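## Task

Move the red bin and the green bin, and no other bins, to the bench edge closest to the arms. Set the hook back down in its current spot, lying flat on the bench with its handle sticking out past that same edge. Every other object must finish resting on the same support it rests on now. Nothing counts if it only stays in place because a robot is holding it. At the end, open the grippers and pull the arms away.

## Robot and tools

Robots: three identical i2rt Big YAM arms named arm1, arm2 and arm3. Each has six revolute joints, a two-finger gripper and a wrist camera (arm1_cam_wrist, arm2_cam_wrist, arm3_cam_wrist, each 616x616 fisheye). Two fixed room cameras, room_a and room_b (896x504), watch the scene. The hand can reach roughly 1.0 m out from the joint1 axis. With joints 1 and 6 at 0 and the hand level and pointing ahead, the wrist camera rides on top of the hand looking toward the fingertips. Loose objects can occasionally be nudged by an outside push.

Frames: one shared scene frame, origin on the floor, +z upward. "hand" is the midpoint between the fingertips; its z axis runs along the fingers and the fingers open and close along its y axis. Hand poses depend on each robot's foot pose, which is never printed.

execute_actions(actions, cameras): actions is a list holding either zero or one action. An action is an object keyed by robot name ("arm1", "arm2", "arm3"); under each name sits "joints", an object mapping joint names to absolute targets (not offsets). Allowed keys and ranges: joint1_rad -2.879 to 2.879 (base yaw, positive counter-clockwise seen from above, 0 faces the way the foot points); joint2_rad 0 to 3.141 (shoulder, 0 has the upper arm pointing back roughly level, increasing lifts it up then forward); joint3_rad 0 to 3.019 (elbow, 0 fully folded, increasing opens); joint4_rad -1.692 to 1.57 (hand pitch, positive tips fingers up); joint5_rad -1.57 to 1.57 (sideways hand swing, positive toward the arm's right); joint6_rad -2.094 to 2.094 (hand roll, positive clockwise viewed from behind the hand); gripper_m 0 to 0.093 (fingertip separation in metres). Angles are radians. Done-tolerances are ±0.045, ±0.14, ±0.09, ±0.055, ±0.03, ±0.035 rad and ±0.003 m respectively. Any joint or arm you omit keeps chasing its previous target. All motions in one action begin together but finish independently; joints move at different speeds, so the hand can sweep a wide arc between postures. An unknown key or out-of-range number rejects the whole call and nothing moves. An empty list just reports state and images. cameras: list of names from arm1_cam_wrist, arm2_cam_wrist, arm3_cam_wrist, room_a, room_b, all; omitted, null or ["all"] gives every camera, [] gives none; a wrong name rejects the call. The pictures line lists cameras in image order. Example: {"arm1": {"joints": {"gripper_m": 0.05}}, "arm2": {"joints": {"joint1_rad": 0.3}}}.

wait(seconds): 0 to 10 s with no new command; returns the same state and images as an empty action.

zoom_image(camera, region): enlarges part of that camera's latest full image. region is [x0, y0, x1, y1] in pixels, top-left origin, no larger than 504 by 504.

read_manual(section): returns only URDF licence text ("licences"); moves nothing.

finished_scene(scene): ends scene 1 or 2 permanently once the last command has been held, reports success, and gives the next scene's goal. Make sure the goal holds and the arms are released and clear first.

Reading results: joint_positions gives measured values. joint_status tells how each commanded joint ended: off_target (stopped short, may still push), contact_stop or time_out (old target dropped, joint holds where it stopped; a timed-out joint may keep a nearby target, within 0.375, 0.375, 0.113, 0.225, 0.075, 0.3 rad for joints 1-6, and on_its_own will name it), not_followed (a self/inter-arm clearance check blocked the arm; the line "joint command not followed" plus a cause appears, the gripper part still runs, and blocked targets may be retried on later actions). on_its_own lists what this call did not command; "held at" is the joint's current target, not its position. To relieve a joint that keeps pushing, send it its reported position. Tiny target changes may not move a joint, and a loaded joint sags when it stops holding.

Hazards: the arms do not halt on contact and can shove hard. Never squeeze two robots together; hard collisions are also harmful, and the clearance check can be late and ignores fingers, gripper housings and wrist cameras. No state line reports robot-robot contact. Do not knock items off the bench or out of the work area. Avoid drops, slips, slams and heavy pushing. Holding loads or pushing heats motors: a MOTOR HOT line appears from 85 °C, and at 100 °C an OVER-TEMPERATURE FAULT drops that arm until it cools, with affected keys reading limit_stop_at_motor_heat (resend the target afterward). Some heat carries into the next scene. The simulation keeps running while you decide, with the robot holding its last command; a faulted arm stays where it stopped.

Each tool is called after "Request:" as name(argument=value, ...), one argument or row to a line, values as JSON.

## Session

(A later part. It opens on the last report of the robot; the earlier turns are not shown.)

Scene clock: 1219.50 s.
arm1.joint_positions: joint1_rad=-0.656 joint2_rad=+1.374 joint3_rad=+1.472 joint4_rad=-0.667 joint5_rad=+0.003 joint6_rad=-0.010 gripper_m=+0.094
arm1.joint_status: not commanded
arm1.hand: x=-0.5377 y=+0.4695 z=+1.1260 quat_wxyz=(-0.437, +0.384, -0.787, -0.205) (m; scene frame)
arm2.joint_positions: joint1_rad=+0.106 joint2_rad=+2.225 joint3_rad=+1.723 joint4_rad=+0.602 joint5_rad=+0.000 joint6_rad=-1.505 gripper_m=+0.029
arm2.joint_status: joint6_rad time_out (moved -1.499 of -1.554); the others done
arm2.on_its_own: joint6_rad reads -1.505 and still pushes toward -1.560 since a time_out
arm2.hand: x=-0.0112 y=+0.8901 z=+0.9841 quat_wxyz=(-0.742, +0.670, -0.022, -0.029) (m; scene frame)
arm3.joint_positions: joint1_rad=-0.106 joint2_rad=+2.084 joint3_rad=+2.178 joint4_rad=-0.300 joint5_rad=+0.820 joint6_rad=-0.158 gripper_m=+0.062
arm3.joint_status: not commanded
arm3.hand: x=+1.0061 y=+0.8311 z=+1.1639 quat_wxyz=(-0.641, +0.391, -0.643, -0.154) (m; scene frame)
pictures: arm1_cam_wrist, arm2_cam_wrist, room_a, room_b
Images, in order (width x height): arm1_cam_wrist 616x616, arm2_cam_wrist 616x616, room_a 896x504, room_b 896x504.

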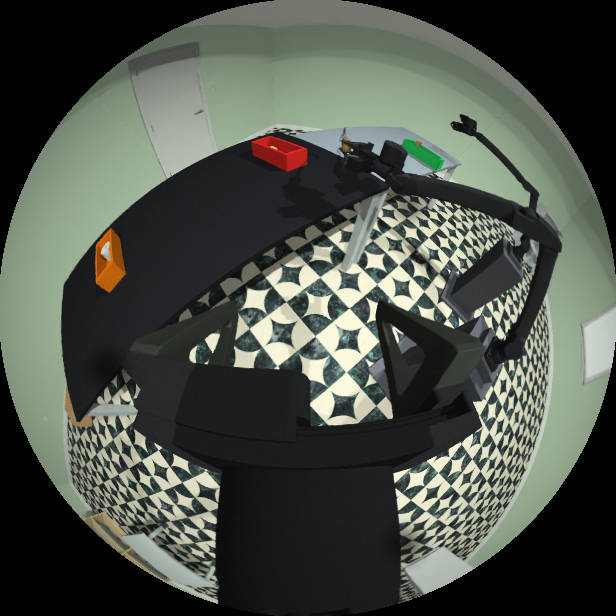

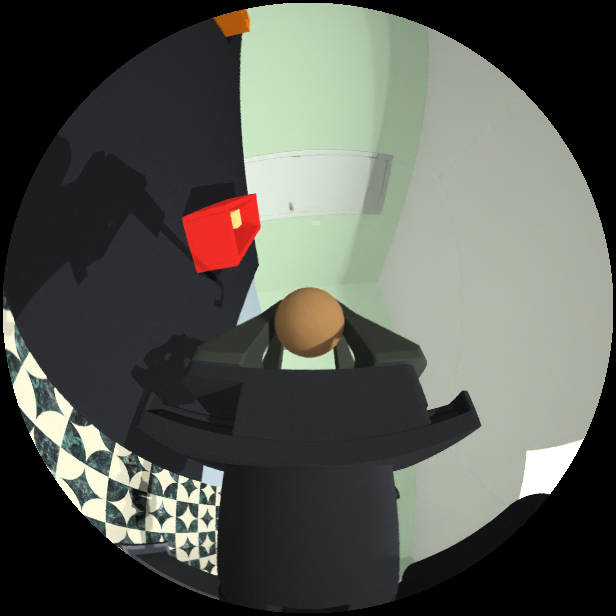

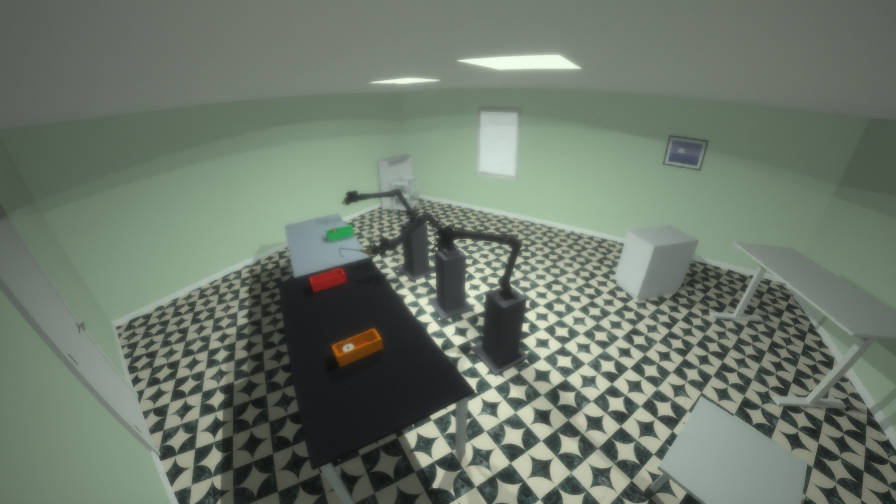

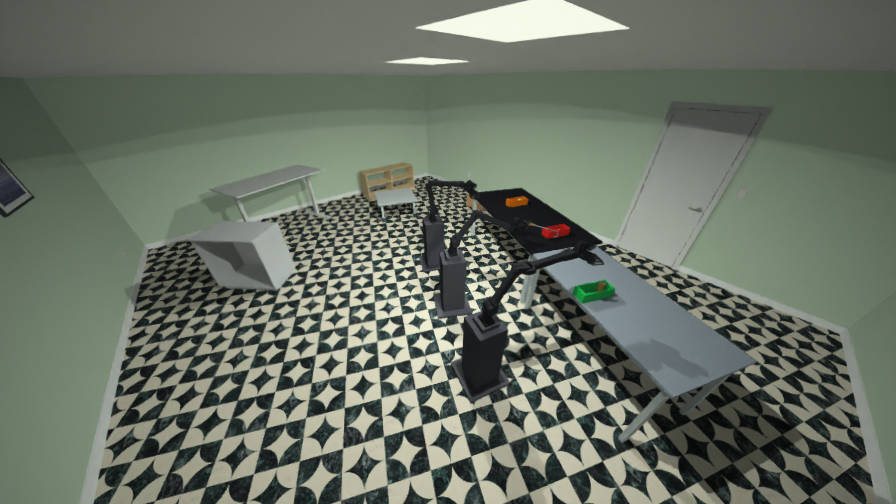

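Request:
execute_actions(
  actions=[
    {"arm2": {"joints": {"joint1_rad": 0.012, "joint2_rad": 2.26, "joint3_rad": 2.055, "joint4_rad": 0.535, "joint5_rad": -0.865}}},
  ],
  cameras=[],
)

Request:
execute_actions(
  actions=[
    {"arm2": {"joints": {"joint2_rad": 2.375}}},
  ],
  cameras=["arm2_cam_wrist", "arm1_cam_wrist", "room_b", "room_a"],
)

Request:
zoom_image(
  camera="room_a",
  region=[290, 215, 430, 300],
)

Request:
zoom_image(
  camera="room_b",
  region=[480, 195, 610, 265],
)

Request:
zoom_image(
  camera="arm1_cam_wrist",
  region=[220, 100, 420, 210],
)

Scene clock: 1253.50 s.
arm1.joint_positions: joint1_rad=-0.656 joint2_rad=+1.374 joint3_rad=+1.472 joint4_rad=-0.667 joint5_rad=+0.003 joint6_rad=-0.010 gripper_m=+0.094
arm1.joint_status: not commanded
arm1.hand: x=-0.5377 y=+0.4695 z=+1.1260 quat_wxyz=(-0.437, +0.384, -0.787, -0.205) (m; scene frame)
arm2.joint_positions: joint1_rad=+0.018 joint2_rad=+2.304 joint3_rad=+1.987 joint4_rad=+0.505 joint5_rad=-0.867 joint6_rad=-1.512 gripper_m=+0.029
arm2.joint_status: all done
arm2.on_its_own: joint6_rad reads -1.512 and still pushes toward -1.560 since a time_out
arm2.hand: x=-0.0651 y=+0.8826 z=+1.0360 quat_wxyz=(-0.704, +0.598, +0.281, -0.261) (m; scene frame)
arm3.joint_positions: joint1_rad=-0.106 joint2_rad=+2.084 joint3_rad=+2.178 joint4_rad=-0.300 joint5_rad=+0.820 joint6_rad=-0.158 gripper_m=+0.062
arm3.joint_status: not commanded
arm3.hand: x=+1.0061 y=+0.8311 z=+1.1639 quat_wxyz=(-0.641, +0.391, -0.643, -0.154) (m; scene frame)
pictures: none
No camera images: the call's "cameras" was empty. Leave "cameras" out to get every camera's image.

Scene clock: 1254.77 s.
arm1.joint_positions: joint1_rad=-0.656 joint2_rad=+1.374 joint3_rad=+1.472 joint4_rad=-0.667 joint5_rad=+0.003 joint6_rad=-0.010 gripper_m=+0.094
arm1.joint_status: not commanded
arm1.hand: x=-0.5377 y=+0.4695 z=+1.1260 quat_wxyz=(-0.437, +0.384, -0.787, -0.205) (m; scene frame)
arm2.joint_positions: joint1_rad=+0.018 joint2_rad=+2.426 joint3_rad=+1.990 joint4_rad=+0.505 joint5_rad=-0.867 joint6_rad=-1.513 gripper_m=+0.029
arm2.joint_status: all done
arm2.on_its_own: joint6_rad reads -1.513 and still pushes toward -1.560 since a time_out
arm2.hand: x=-0.0646 y=+0.8954 z=+0.9340 quat_wxyz=(-0.669, +0.637, +0.262, -0.280) (m; scene frame)
arm3.joint_positions: joint1_rad=-0.106 joint2_rad=+2.084 joint3_rad=+2.178 joint4_rad=-0.300 joint5_rad=+0.820 joint6_rad=-0.158 gripper_m=+0.062
arm3.joint_status: not commanded
arm3.hand: x=+1.0061 y=+0.8311 z=+1.1639 quat_wxyz=(-0.641, +0.391, -0.643, -0.154) (m; scene frame)
pictures: arm1_cam_wrist, arm2_cam_wrist, room_a, room_b
Images, in order (width x height): arm1_cam_wrist 616x616, arm2_cam_wrist 616x616, room_a 896x504, room_b 896x504.

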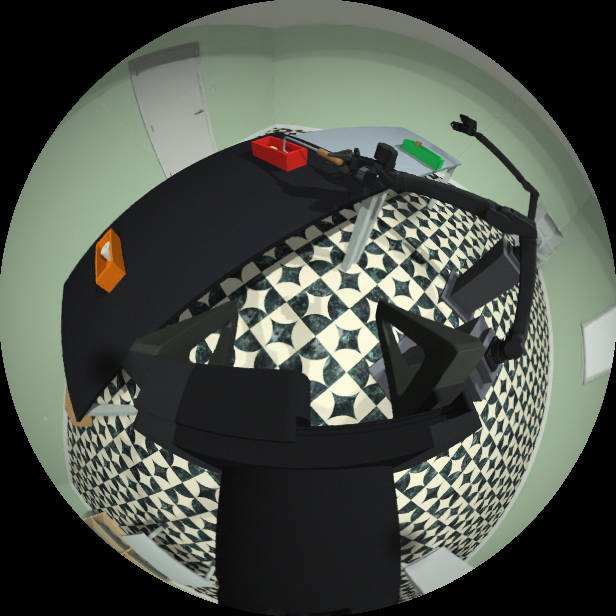

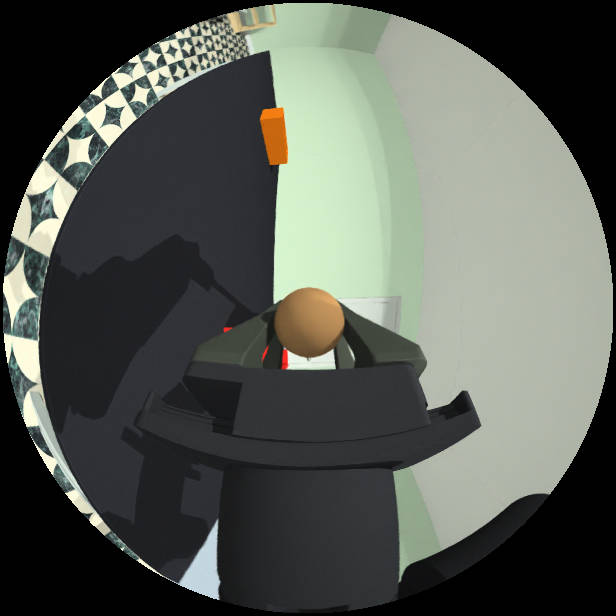

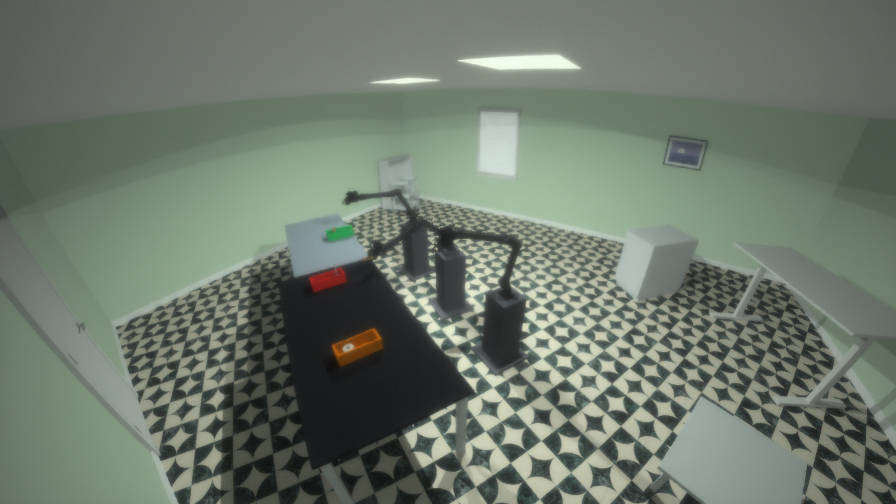

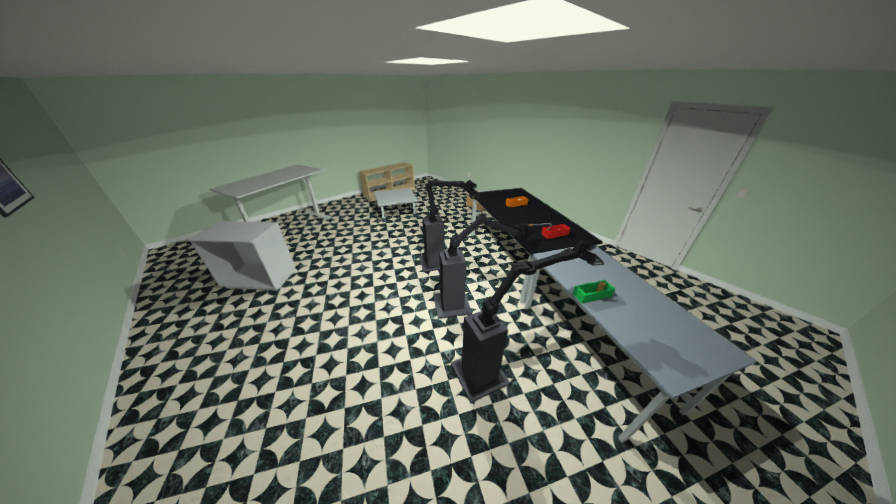

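Region (290, 215, 430, 300) of room_a's 896x504 image, scaled by 3.600, with more detail than that image has; it fills the top 306 rows of this view, and the rest is white.

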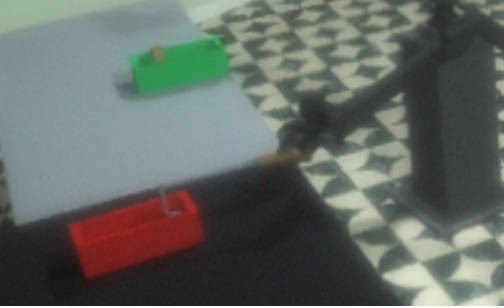

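Region (480, 195, 610, 265) of room_b's 896x504 image, scaled by 3.877, with more detail than that image has; it fills the top 271 rows of this view, and the rest is white.

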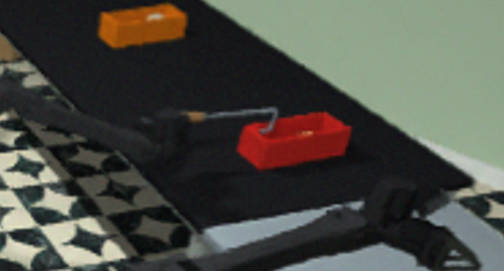

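Region (220, 100, 420, 210) of arm1_cam_wrist's 616x616 image, scaled by 2.520, with more detail than that image has; it fills the top 277 rows of this view, and the rest is white.

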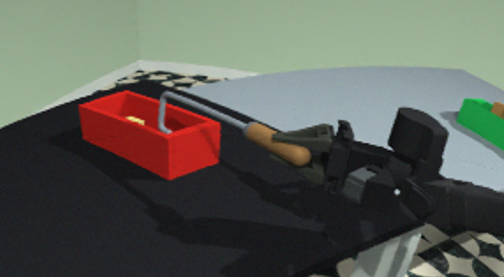

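Request:
execute_actions(
  actions=[
    {"arm2": {"joints": {"joint1_rad": -0.012, "joint2_rad": 2.35, "joint3_rad": 1.825, "joint4_rad": 0.68}}},
  ],
  cameras=["arm1_cam_wrist", "room_b"],
)

Request:
zoom_image(
  camera="arm1_cam_wrist",
  region=[220, 100, 420, 210],
)

Request:
zoom_image(
  camera="room_b",
  region=[480, 195, 610, 265],
)

Scene clock: 1292.13 s.
arm1.joint_positions: joint1_rad=-0.656 joint2_rad=+1.374 joint3_rad=+1.472 joint4_rad=-0.667 joint5_rad=+0.003 joint6_rad=-0.010 gripper_m=+0.094
arm1.joint_status: not commanded
arm1.hand: x=-0.5377 y=+0.4695 z=+1.1260 quat_wxyz=(-0.437, +0.384, -0.787, -0.205) (m; scene frame)
arm2.joint_positions: joint1_rad=-0.013 joint2_rad=+2.400 joint3_rad=+1.797 joint4_rad=+0.638 joint5_rad=-0.864 joint6_rad=-1.525 gripper_m=+0.029
arm2.joint_status: all done
arm2.on_its_own: joint6_rad reads -1.525 and still pushes toward -1.560 since a time_out
arm2.hand: x=-0.0407 y=+0.8610 z=+0.8804 quat_wxyz=(-0.664, +0.651, +0.249, -0.270) (m; scene frame)
arm3.joint_positions: joint1_rad=-0.106 joint2_rad=+2.084 joint3_rad=+2.178 joint4_rad=-0.300 joint5_rad=+0.820 joint6_rad=-0.158 gripper_m=+0.062
arm3.joint_status: not commanded
arm3.hand: x=+1.0061 y=+0.8311 z=+1.1639 quat_wxyz=(-0.641, +0.391, -0.643, -0.154) (m; scene frame)
pictures: arm1_cam_wrist, room_b
Images, in order (width x height): arm1_cam_wrist 616x616, room_b 896x504.

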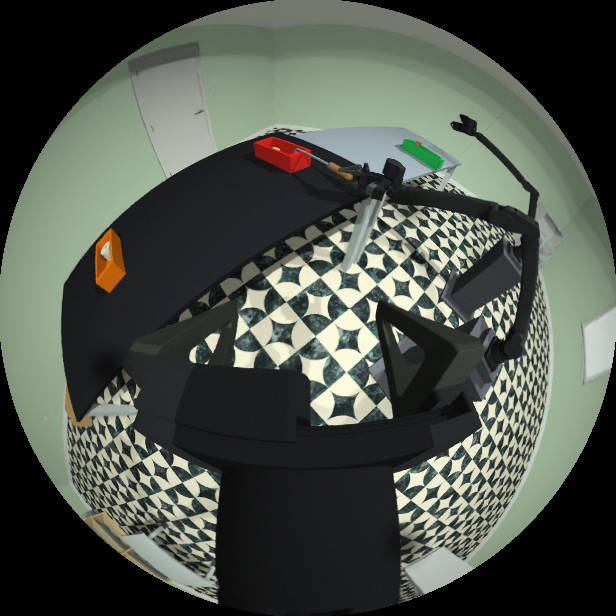

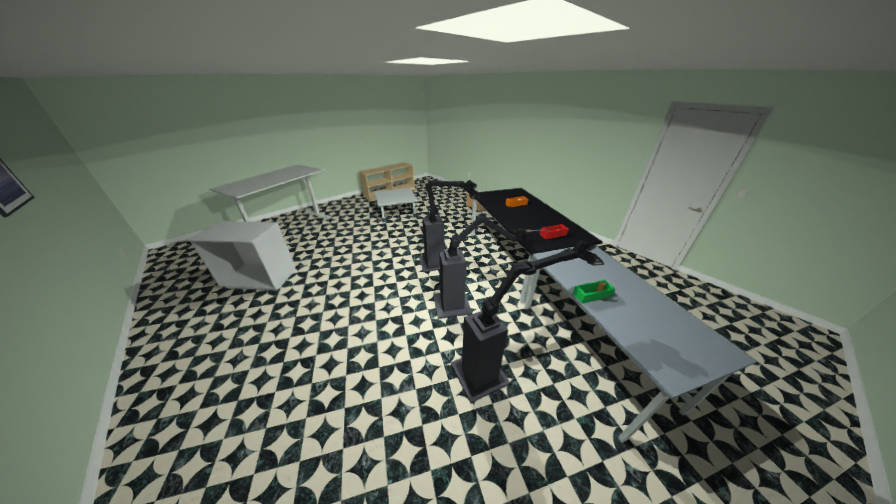

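Region (220, 100, 420, 210) of arm1_cam_wrist's 616x616 image, scaled by 2.520, with more detail than that image has; it fills the top 277 rows of this view, and the rest is white.

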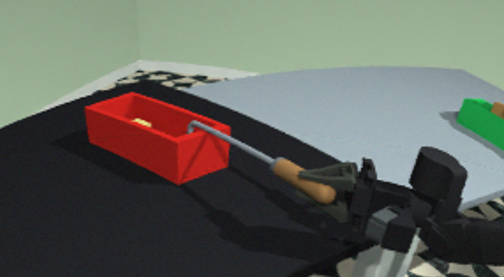

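Region (480, 195, 610, 265) of room_b's 896x504 image, scaled by 3.877, with more detail than that image has; it fills the top 271 rows of this view, and the rest is white.

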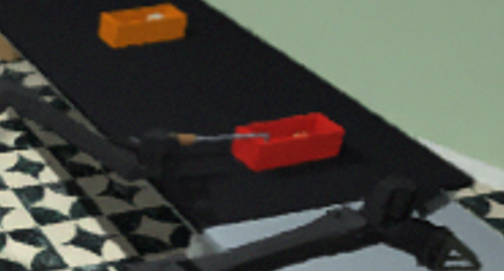

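Request:
execute_actions(
  actions=[
    {"arm2": {"joints": {"joint1_rad": -0.02, "joint2_rad": 2.215, "joint3_rad": 1.585, "joint4_rad": 0.805}}},
  ],
  cameras=["arm1_cam_wrist"],
)

Request:
execute_actions(
  actions=[
    {"arm2": {"joints": {"joint1_rad": -0.03, "joint2_rad": 2.10, "joint3_rad": 1.345, "joint4_rad": 0.925}}},
  ],
  cameras=["arm1_cam_wrist"],
)

Request:
zoom_image(
  camera="arm1_cam_wrist",
  region=[240, 110, 440, 230],
)

Scene clock: 1299.83 s.
arm1.joint_positions: joint1_rad=-0.656 joint2_rad=+1.374 joint3_rad=+1.472 joint4_rad=-0.667 joint5_rad=+0.003 joint6_rad=-0.010 gripper_m=+0.094
arm1.joint_status: not commanded
arm1.hand: x=-0.5377 y=+0.4695 z=+1.1260 quat_wxyz=(-0.437, +0.384, -0.787, -0.205) (m; scene frame)
arm2.joint_positions: joint1_rad=-0.013 joint2_rad=+2.266 joint3_rad=+1.567 joint4_rad=+0.760 joint5_rad=-0.864 joint6_rad=-1.523 gripper_m=+0.029
arm2.joint_status: all done
arm2.on_its_own: joint6_rad reads -1.523 and still pushes toward -1.560 since a time_out
arm2.hand: x=-0.0465 y=+0.8085 z=+0.8976 quat_wxyz=(-0.672, +0.643, +0.253, -0.266) (m; scene frame)
arm3.joint_positions: joint1_rad=-0.106 joint2_rad=+2.084 joint3_rad=+2.178 joint4_rad=-0.300 joint5_rad=+0.820 joint6_rad=-0.158 gripper_m=+0.062
arm3.joint_status: not commanded
arm3.hand: x=+1.0061 y=+0.8311 z=+1.1639 quat_wxyz=(-0.641, +0.391, -0.643, -0.154) (m; scene frame)
pictures: arm1_cam_wrist
Images, in order (width x height): arm1_cam_wrist 616x616.

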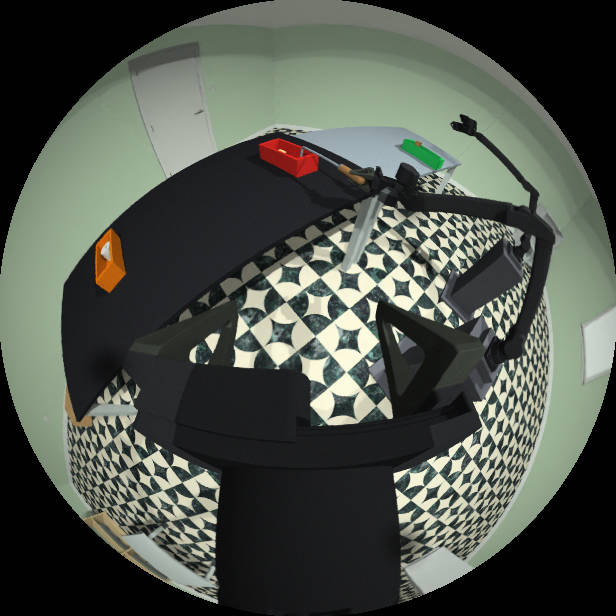

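Scene clock: 1300.80 s.
arm1.joint_positions: joint1_rad=-0.656 joint2_rad=+1.374 joint3_rad=+1.472 joint4_rad=-0.667 joint5_rad=+0.003 joint6_rad=-0.010 gripper_m=+0.094
arm1.joint_status: not commanded
arm1.hand: x=-0.5377 y=+0.4695 z=+1.1260 quat_wxyz=(-0.437, +0.384, -0.787, -0.205) (m; scene frame)
arm2.joint_positions: joint1_rad=-0.024 joint2_rad=+2.145 joint3_rad=+1.325 joint4_rad=+0.881 joint5_rad=-0.864 joint6_rad=-1.522 gripper_m=+0.029
arm2.joint_status: all done
arm2.on_its_own: joint6_rad reads -1.522 and still pushes toward -1.560 since a time_out
arm2.hand: x=-0.0452 y=+0.7458 z=+0.8978 quat_wxyz=(-0.674, +0.644, +0.249, -0.263) (m; scene frame)
arm3.joint_positions: joint1_rad=-0.106 joint2_rad=+2.084 joint3_rad=+2.178 joint4_rad=-0.300 joint5_rad=+0.820 joint6_rad=-0.158 gripper_m=+0.062
arm3.joint_status: not commanded
arm3.hand: x=+1.0061 y=+0.8311 z=+1.1639 quat_wxyz=(-0.641, +0.391, -0.643, -0.154) (m; scene frame)
pictures: arm1_cam_wrist
Images, in order (width x height): arm1_cam_wrist 616x616.

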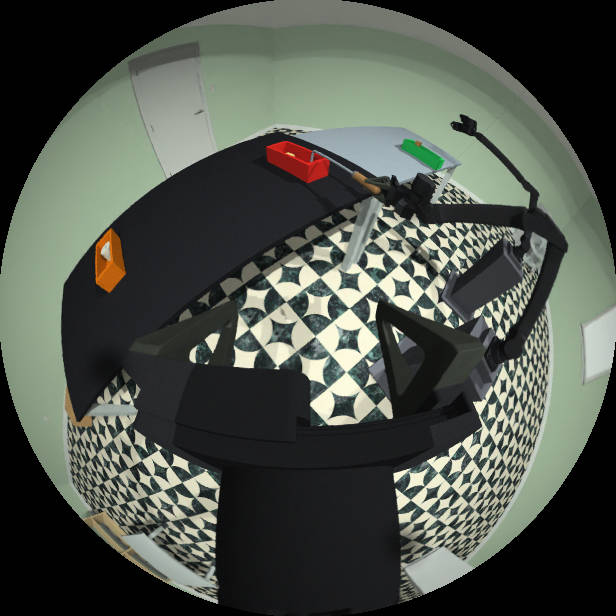

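Region (240, 110, 440, 230) of arm1_cam_wrist's 616x616 image, scaled by 2.520, with more detail than that image has; it fills the top 302 rows of this view, and the rest is white.

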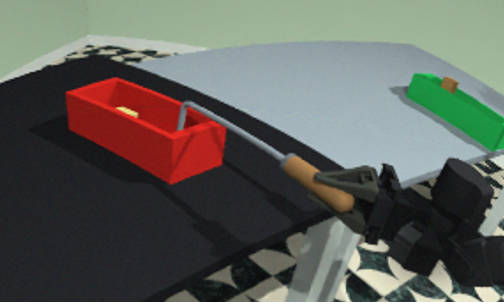

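Request:
execute_actions(
  actions=[
    {"arm2": {"joints": {"joint1_rad": -0.042, "joint2_rad": 1.985, "joint3_rad": 1.10, "joint4_rad": 1.025}}},
  ],
  cameras=[],
)

Request:
execute_actions(
  actions=[
    {"arm2": {"joints": {"joint1_rad": -0.055, "joint2_rad": 1.872, "joint3_rad": 0.87, "joint4_rad": 1.14}}},
  ],
  cameras=["arm1_cam_wrist", "room_a", "room_b"],
)

Request:
zoom_image(
  camera="arm1_cam_wrist",
  region=[260, 120, 460, 250],
)

Request:
zoom_image(
  camera="room_b",
  region=[470, 195, 600, 265],
)

Request:
zoom_image(
  camera="room_a",
  region=[290, 215, 430, 300],
)

Scene clock: 1306.07 s.
arm1.joint_positions: joint1_rad=-0.656 joint2_rad=+1.374 joint3_rad=+1.472 joint4_rad=-0.667 joint5_rad=+0.003 joint6_rad=-0.010 gripper_m=+0.094
arm1.joint_status: not commanded
arm1.hand: x=-0.5377 y=+0.4695 z=+1.1260 quat_wxyz=(-0.437, +0.384, -0.787, -0.205) (m; scene frame)
arm2.joint_positions: joint1_rad=-0.036 joint2_rad=+2.023 joint3_rad=+1.080 joint4_rad=+0.982 joint5_rad=-0.863 joint6_rad=-1.522 gripper_m=+0.029
arm2.joint_status: all done
arm2.on_its_own: joint6_rad reads -1.522 and still pushes toward -1.560 since a time_out
arm2.hand: x=-0.0462 y=+0.6747 z=+0.8932 quat_wxyz=(-0.668, +0.653, +0.241, -0.262) (m; scene frame)
arm3.joint_positions: joint1_rad=-0.106 joint2_rad=+2.084 joint3_rad=+2.178 joint4_rad=-0.300 joint5_rad=+0.820 joint6_rad=-0.158 gripper_m=+0.062
arm3.joint_status: not commanded
arm3.hand: x=+1.0061 y=+0.8311 z=+1.1639 quat_wxyz=(-0.641, +0.391, -0.643, -0.154) (m; scene frame)
pictures: none
No camera images: the call's "cameras" was empty. Leave "cameras" out to get every camera's image.

Scene clock: 1307.00 s.
arm1.joint_positions: joint1_rad=-0.656 joint2_rad=+1.374 joint3_rad=+1.472 joint4_rad=-0.667 joint5_rad=+0.003 joint6_rad=-0.010 gripper_m=+0.094
arm1.joint_status: not commanded
arm1.hand: x=-0.5377 y=+0.4695 z=+1.1260 quat_wxyz=(-0.437, +0.384, -0.787, -0.205) (m; scene frame)
arm2.joint_positions: joint1_rad=-0.050 joint2_rad=+1.906 joint3_rad=+0.852 joint4_rad=+1.097 joint5_rad=-0.864 joint6_rad=-1.521 gripper_m=+0.029
arm2.joint_status: all done
arm2.on_its_own: joint6_rad reads -1.521 and still pushes toward -1.560 since a time_out
arm2.hand: x=-0.0479 y=+0.6024 z=+0.8948 quat_wxyz=(-0.671, +0.654, +0.237, -0.258) (m; scene frame)
arm3.joint_positions: joint1_rad=-0.106 joint2_rad=+2.084 joint3_rad=+2.178 joint4_rad=-0.300 joint5_rad=+0.820 joint6_rad=-0.158 gripper_m=+0.062
arm3.joint_status: not commanded
arm3.hand: x=+1.0061 y=+0.8311 z=+1.1639 quat_wxyz=(-0.641, +0.391, -0.643, -0.154) (m; scene frame)
pictures: arm1_cam_wrist, room_a, room_b
Images, in order (width x height): arm1_cam_wrist 616x616, room_a 896x504, room_b 896x504.

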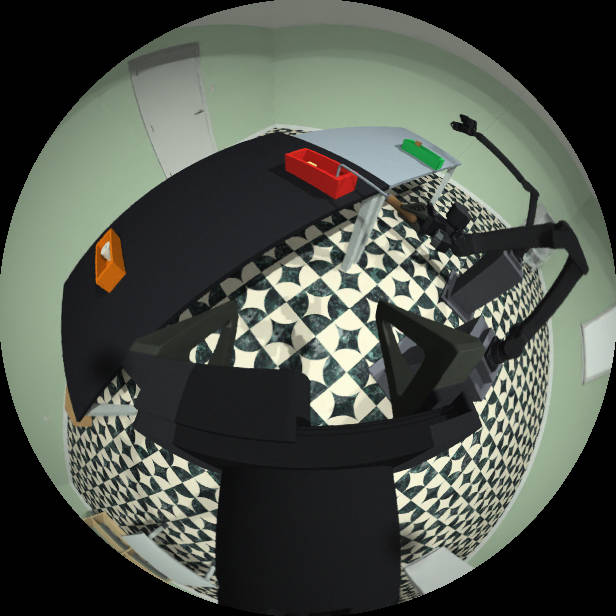

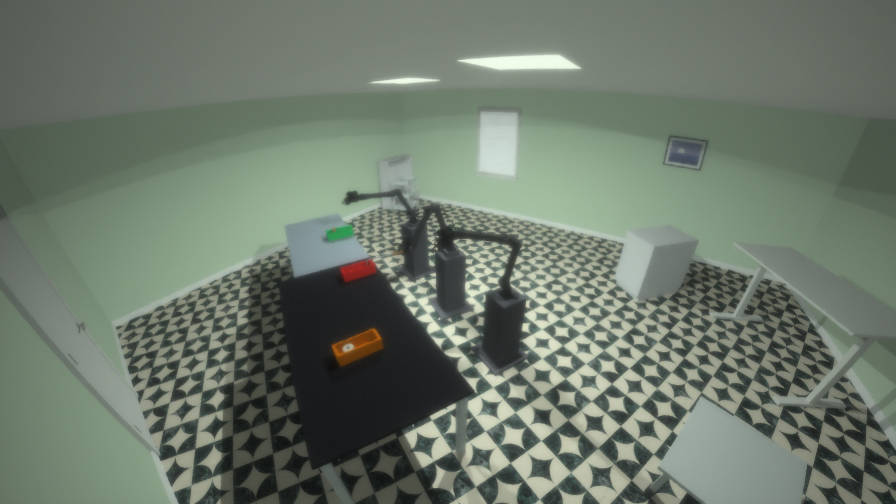

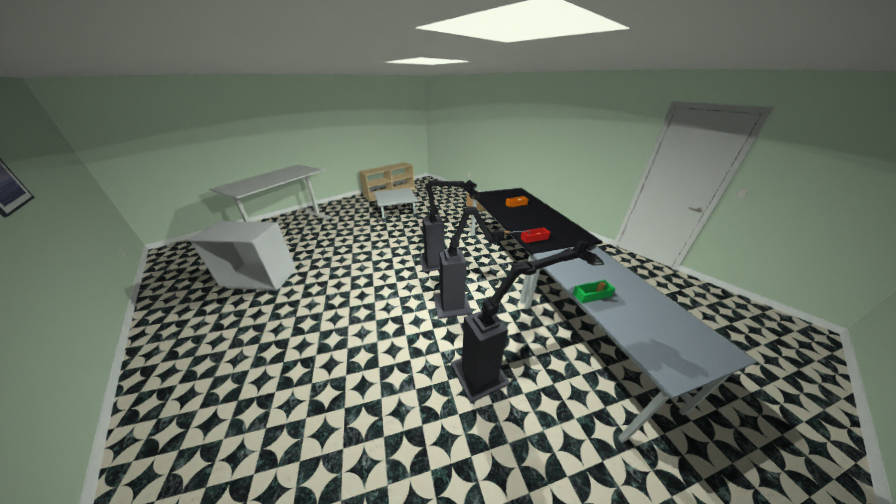

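Region (260, 120, 460, 250) of arm1_cam_wrist's 616x616 image, scaled by 2.520, with more detail than that image has; it fills the top 328 rows of this view, and the rest is white.

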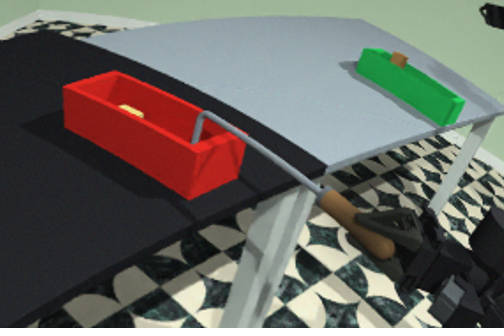

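Region (470, 195, 600, 265) of room_b's 896x504 image, scaled by 3.877, with more detail than that image has; it fills the top 271 rows of this view, and the rest is white.

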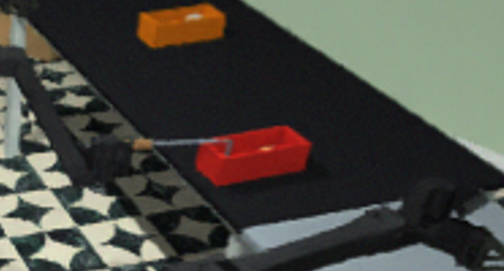

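Region (290, 215, 430, 300) of room_a's 896x504 image, scaled by 3.600, with more detail than that image has; it fills the top 306 rows of this view, and the rest is white.

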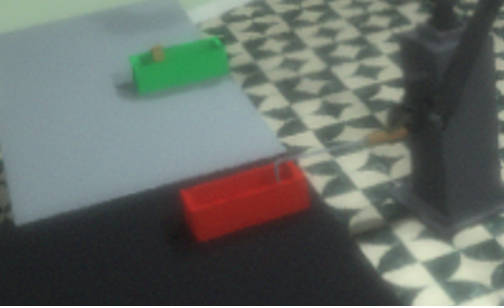

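Request:
zoom_image(
  camera="room_a",
  region=[335, 245, 405, 295],
)

Request:
zoom_image(
  camera="arm1_cam_wrist",
  region=[310, 160, 400, 220],
)

Region (335, 245, 405, 295) of room_a's 896x504 image, scaled by 7.200, with more detail than that image has; it fills the top 360 rows of this view, and the rest is white.

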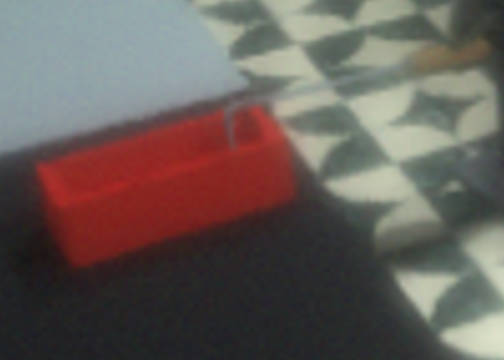

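Region (310, 160, 400, 220) of arm1_cam_wrist's 616x616 image, scaled by 5.600, with more detail than that image has.

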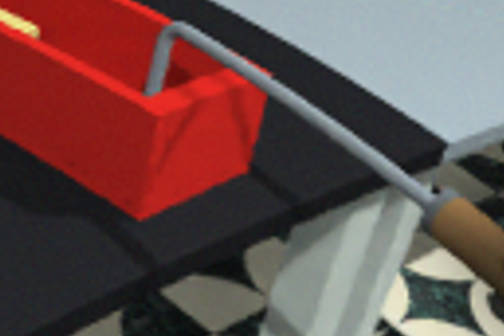

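Request:
execute_actions(
  actions=[
    {"arm2": {"joints": {"joint2_rad": 1.828, "joint3_rad": 0.782, "joint4_rad": 1.18}}},
  ],
  cameras=["arm1_cam_wrist", "room_a"],
)

Request:
zoom_image(
  camera="room_a",
  region=[335, 245, 405, 295],
)

Request:
zoom_image(
  camera="arm1_cam_wrist",
  region=[310, 160, 400, 220],
)

Scene clock: 1324.13 s.
arm1.joint_positions: joint1_rad=-0.656 joint2_rad=+1.374 joint3_rad=+1.472 joint4_rad=-0.667 joint5_rad=+0.003 joint6_rad=-0.010 gripper_m=+0.094
arm1.joint_status: not commanded
arm1.hand: x=-0.5377 y=+0.4695 z=+1.1260 quat_wxyz=(-0.437, +0.384, -0.787, -0.205) (m; scene frame)
arm2.joint_positions: joint1_rad=-0.050 joint2_rad=+1.873 joint3_rad=+0.764 joint4_rad=+1.133 joint5_rad=-0.863 joint6_rad=-1.521 gripper_m=+0.029
arm2.joint_status: all done
arm2.on_its_own: joint6_rad reads -1.521 and still pushes toward -1.560 since a time_out
arm2.hand: x=-0.0523 y=+0.5733 z=+0.8876 quat_wxyz=(-0.665, +0.659, +0.233, -0.261) (m; scene frame)
arm3.joint_positions: joint1_rad=-0.106 joint2_rad=+2.084 joint3_rad=+2.178 joint4_rad=-0.300 joint5_rad=+0.820 joint6_rad=-0.158 gripper_m=+0.062
arm3.joint_status: not commanded
arm3.hand: x=+1.0061 y=+0.8311 z=+1.1639 quat_wxyz=(-0.641, +0.391, -0.643, -0.154) (m; scene frame)
pictures: arm1_cam_wrist, room_a
Images, in order (width x height): arm1_cam_wrist 616x616, room_a 896x504.

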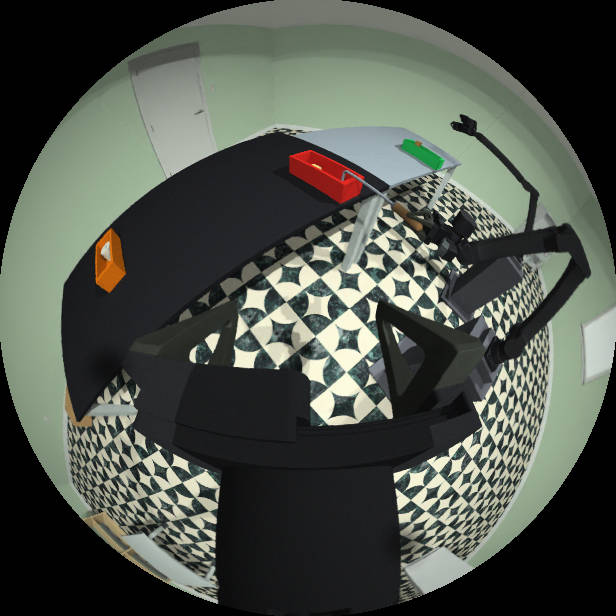

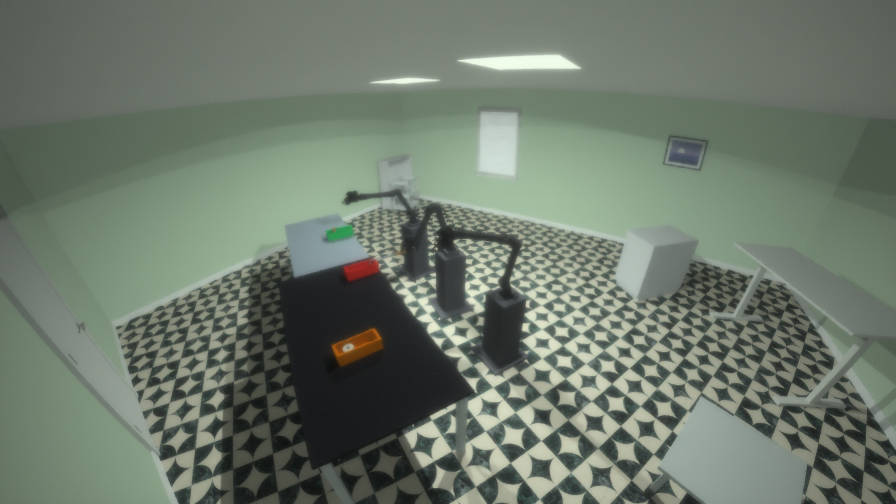

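Region (335, 245, 405, 295) of room_a's 896x504 image, scaled by 7.200, with more detail than that image has; it fills the top 360 rows of this view, and the rest is white.

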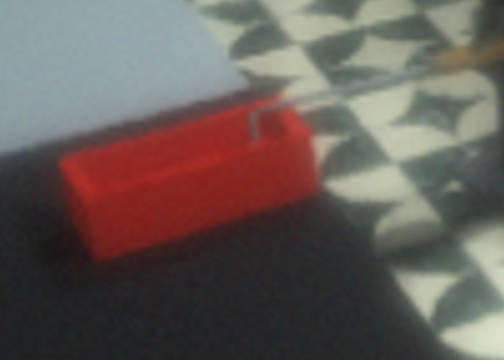

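Region (310, 160, 400, 220) of arm1_cam_wrist's 616x616 image, scaled by 5.600, with more detail than that image has.

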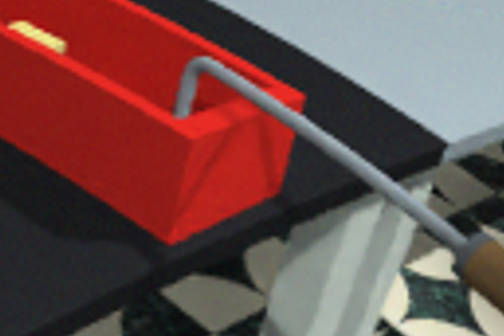

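Request:
execute_actions(
  actions=[
    {"arm2": {"joints": {"joint3_rad": 1.45}}},
  ],
  cameras=["arm1_cam_wrist"],
)

Request:
execute_actions(
  actions=[
    {"arm2": {"joints": {"joint1_rad": -0.395, "joint2_rad": 2.42, "joint3_rad": 2.11, "joint4_rad": 0.64, "joint5_rad": -0.725}}, "arm3": {"joints": {"joint1_rad": -0.336, "joint2_rad": 1.9, "joint3_rad": 1.2, "joint4_rad": 0.724, "joint5_rad": -1.0, "joint6_rad": 0.0}}},
  ],
  cameras=["arm1_cam_wrist", "arm3_cam_wrist", "room_b"],
)

Scene clock: 1415.57 s.
arm1.joint_positions: joint1_rad=-0.656 joint2_rad=+1.374 joint3_rad=+1.472 joint4_rad=-0.667 joint5_rad=+0.003 joint6_rad=-0.010 gripper_m=+0.094
arm1.joint_status: not commanded
arm1.hand: x=-0.5377 y=+0.4695 z=+1.1260 quat_wxyz=(-0.437, +0.384, -0.787, -0.205) (m; scene frame)
arm2.joint_positions: joint1_rad=-0.050 joint2_rad=+1.860 joint3_rad=+1.389 joint4_rad=+1.148 joint5_rad=-0.869 joint6_rad=-1.519 gripper_m=+0.029
arm2.joint_status: all done
arm2.on_its_own: joint6_rad reads -1.519 and still pushes toward -1.560 since a time_out
arm2.hand: x=-0.0330 y=+0.6955 z=+1.1702 quat_wxyz=(-0.827, +0.427, +0.336, -0.142) (m; scene frame)
arm3.joint_positions: joint1_rad=-0.106 joint2_rad=+2.084 joint3_rad=+2.178 joint4_rad=-0.300 joint5_rad=+0.820 joint6_rad=-0.158 gripper_m=+0.062
arm3.joint_status: not commanded
arm3.hand: x=+1.0061 y=+0.8311 z=+1.1639 quat_wxyz=(-0.641, +0.391, -0.643, -0.154) (m; scene frame)
pictures: arm1_cam_wrist
Images, in order (width x height): arm1_cam_wrist 616x616.

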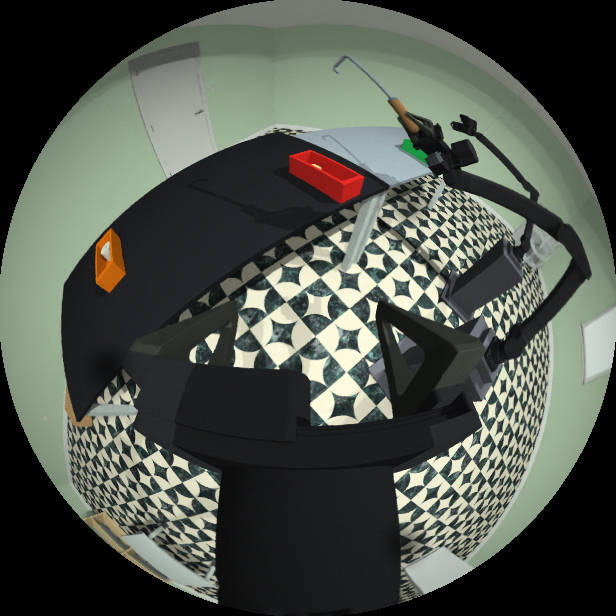

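Scene clock: 1417.73 s.
arm1.joint_positions: joint1_rad=-0.656 joint2_rad=+1.374 joint3_rad=+1.472 joint4_rad=-0.667 joint5_rad=+0.003 joint6_rad=-0.010 gripper_m=+0.094
arm1.joint_status: not commanded
arm1.hand: x=-0.5377 y=+0.4695 z=+1.1260 quat_wxyz=(-0.437, +0.384, -0.787, -0.205) (m; scene frame)
arm2.joint_positions: joint1_rad=-0.398 joint2_rad=+2.478 joint3_rad=+2.035 joint4_rad=+0.602 joint5_rad=-0.728 joint6_rad=-1.514 gripper_m=+0.029
arm2.joint_status: all done
arm2.on_its_own: joint6_rad reads -1.514 and still pushes toward -1.560 since a time_out
arm2.hand: x=+0.3269 y=+0.8558 z=+0.9316 quat_wxyz=(-0.746, +0.655, +0.093, -0.071) (m; scene frame)
arm3.joint_positions: joint1_rad=-0.329 joint2_rad=+1.902 joint3_rad=+1.190 joint4_rad=+0.711 joint5_rad=-0.997 joint6_rad=-0.015 gripper_m=+0.062
arm3.joint_status: all done
arm3.hand: x=+0.8952 y=+0.6740 z=+0.9553 quat_wxyz=(-0.268, +0.661, -0.254, -0.654) (m; scene frame)
pictures: arm1_cam_wrist, arm3_cam_wrist, room_b
Images, in order (width x height): arm1_cam_wrist 616x616, arm3_cam_wrist 616x616, room_b 896x504.

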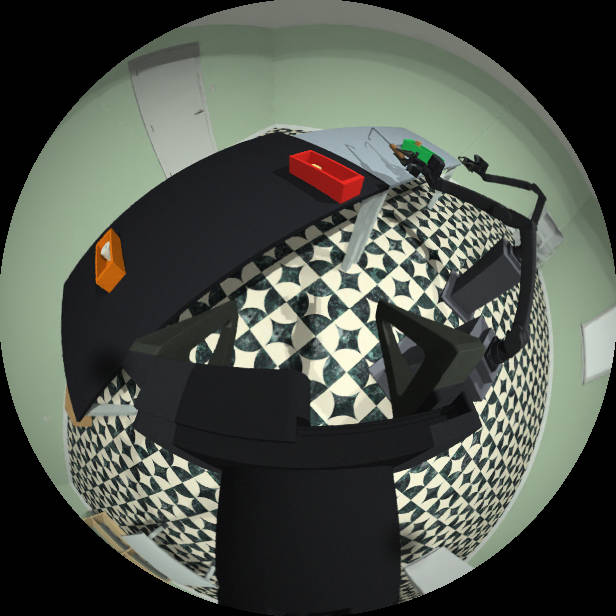

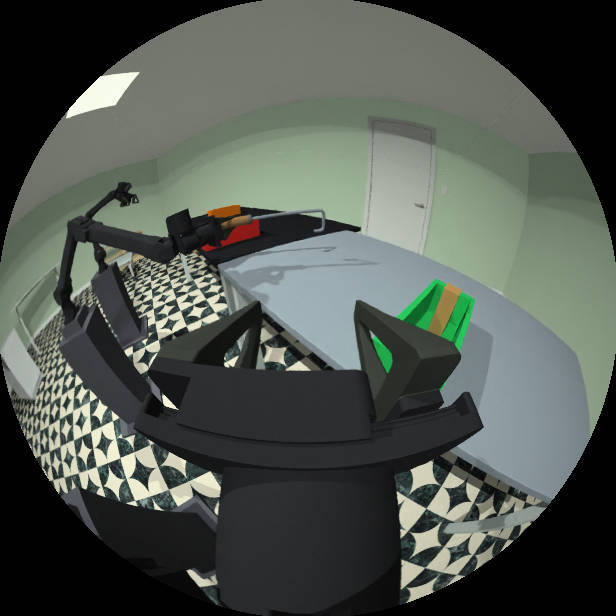

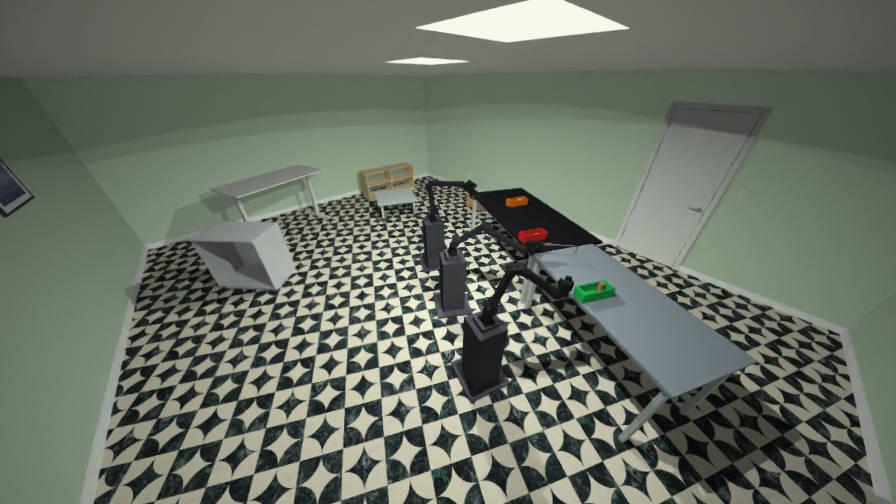

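Request:
execute_actions(
  actions=[],
)

Scene clock: 1437.13 s.
arm1.joint_positions: joint1_rad=-0.656 joint2_rad=+1.374 joint3_rad=+1.472 joint4_rad=-0.667 joint5_rad=+0.003 joint6_rad=-0.010 gripper_m=+0.094
arm1.joint_status: not commanded
arm1.hand: x=-0.5377 y=+0.4695 z=+1.1260 quat_wxyz=(-0.437, +0.384, -0.787, -0.205) (m; scene frame)
arm2.joint_positions: joint1_rad=-0.398 joint2_rad=+2.478 joint3_rad=+2.035 joint4_rad=+0.602 joint5_rad=-0.728 joint6_rad=-1.514 gripper_m=+0.029
arm2.joint_status: all done
arm2.on_its_own: joint6_rad reads -1.514 and still pushes toward -1.560 since a time_out
arm2.hand: x=+0.3269 y=+0.8558 z=+0.9316 quat_wxyz=(-0.746, +0.655, +0.093, -0.071) (m; scene frame)
arm3.joint_positions: joint1_rad=-0.329 joint2_rad=+1.902 joint3_rad=+1.190 joint4_rad=+0.711 joint5_rad=-0.997 joint6_rad=-0.015 gripper_m=+0.062
arm3.joint_status: all done
arm3.hand: x=+0.8952 y=+0.6740 z=+0.9553 quat_wxyz=(-0.268, +0.661, -0.254, -0.654) (m; scene frame)
pictures: arm1_cam_wrist, arm2_cam_wrist, arm3_cam_wrist, room_a, room_b
Images, in order (width x height): arm1_cam_wrist 616x616, arm2_cam_wrist 616x616, arm3_cam_wrist 616x616, room_a 896x504, room_b 896x504.

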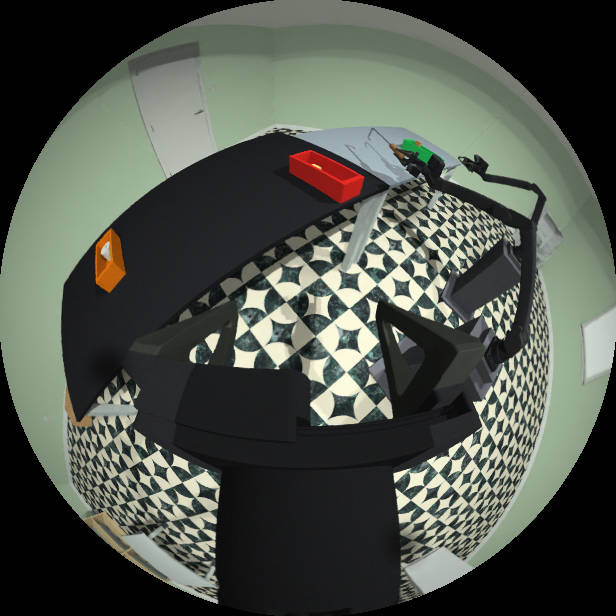

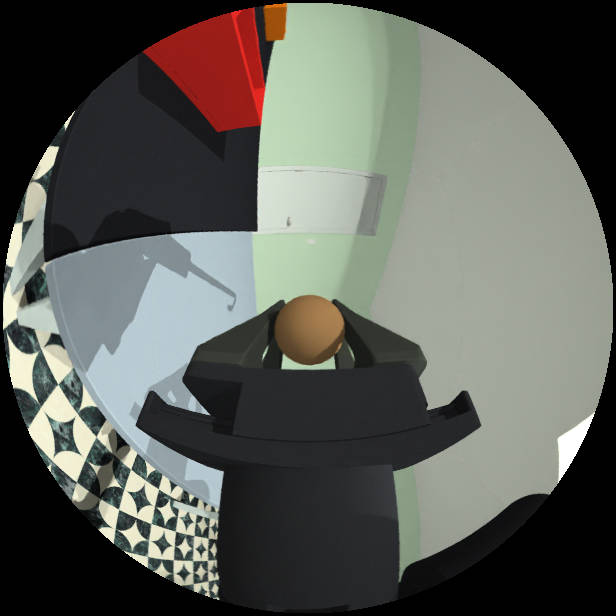

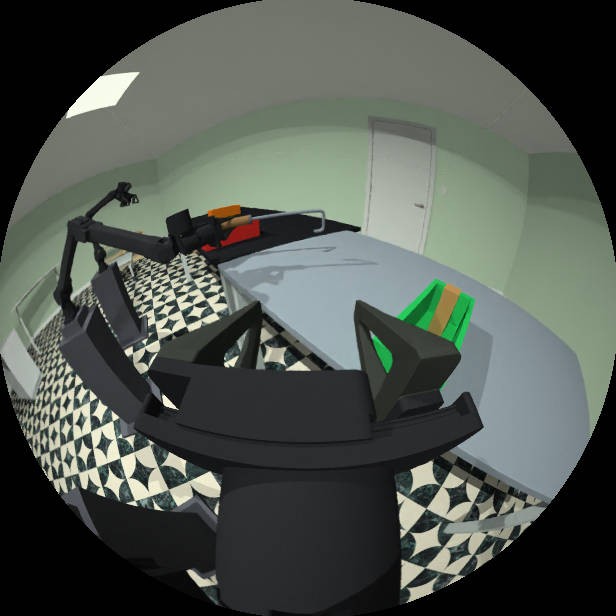

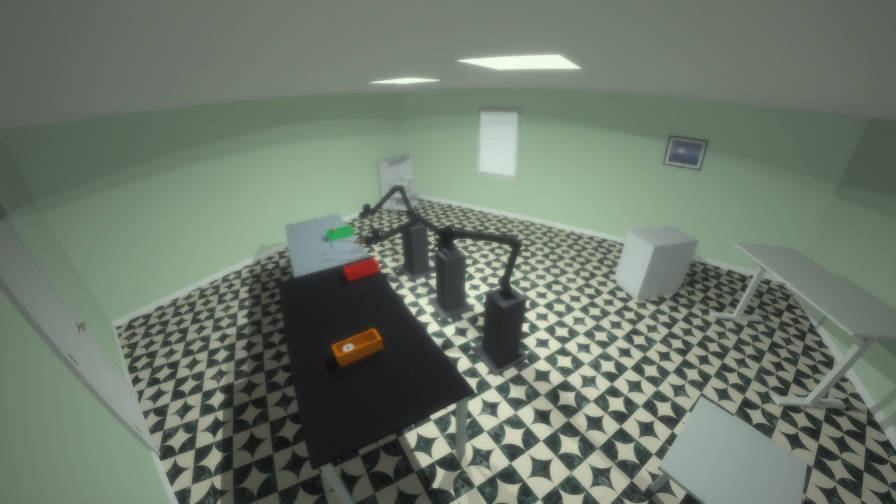

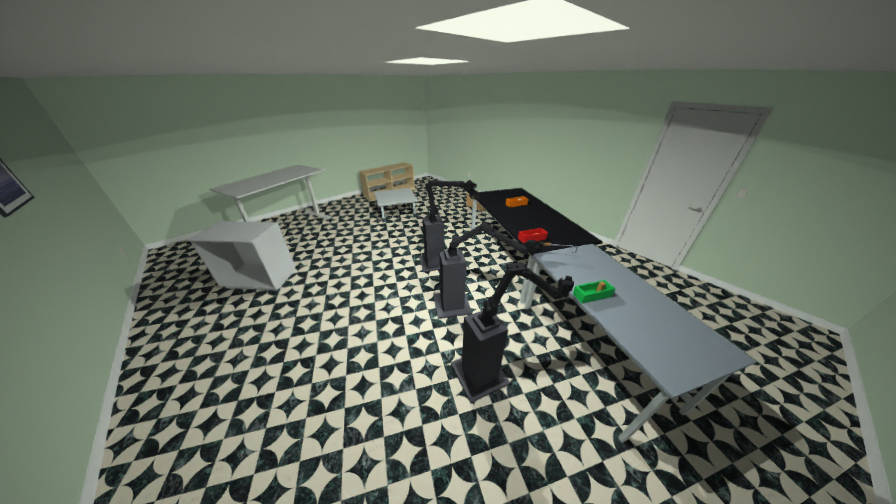

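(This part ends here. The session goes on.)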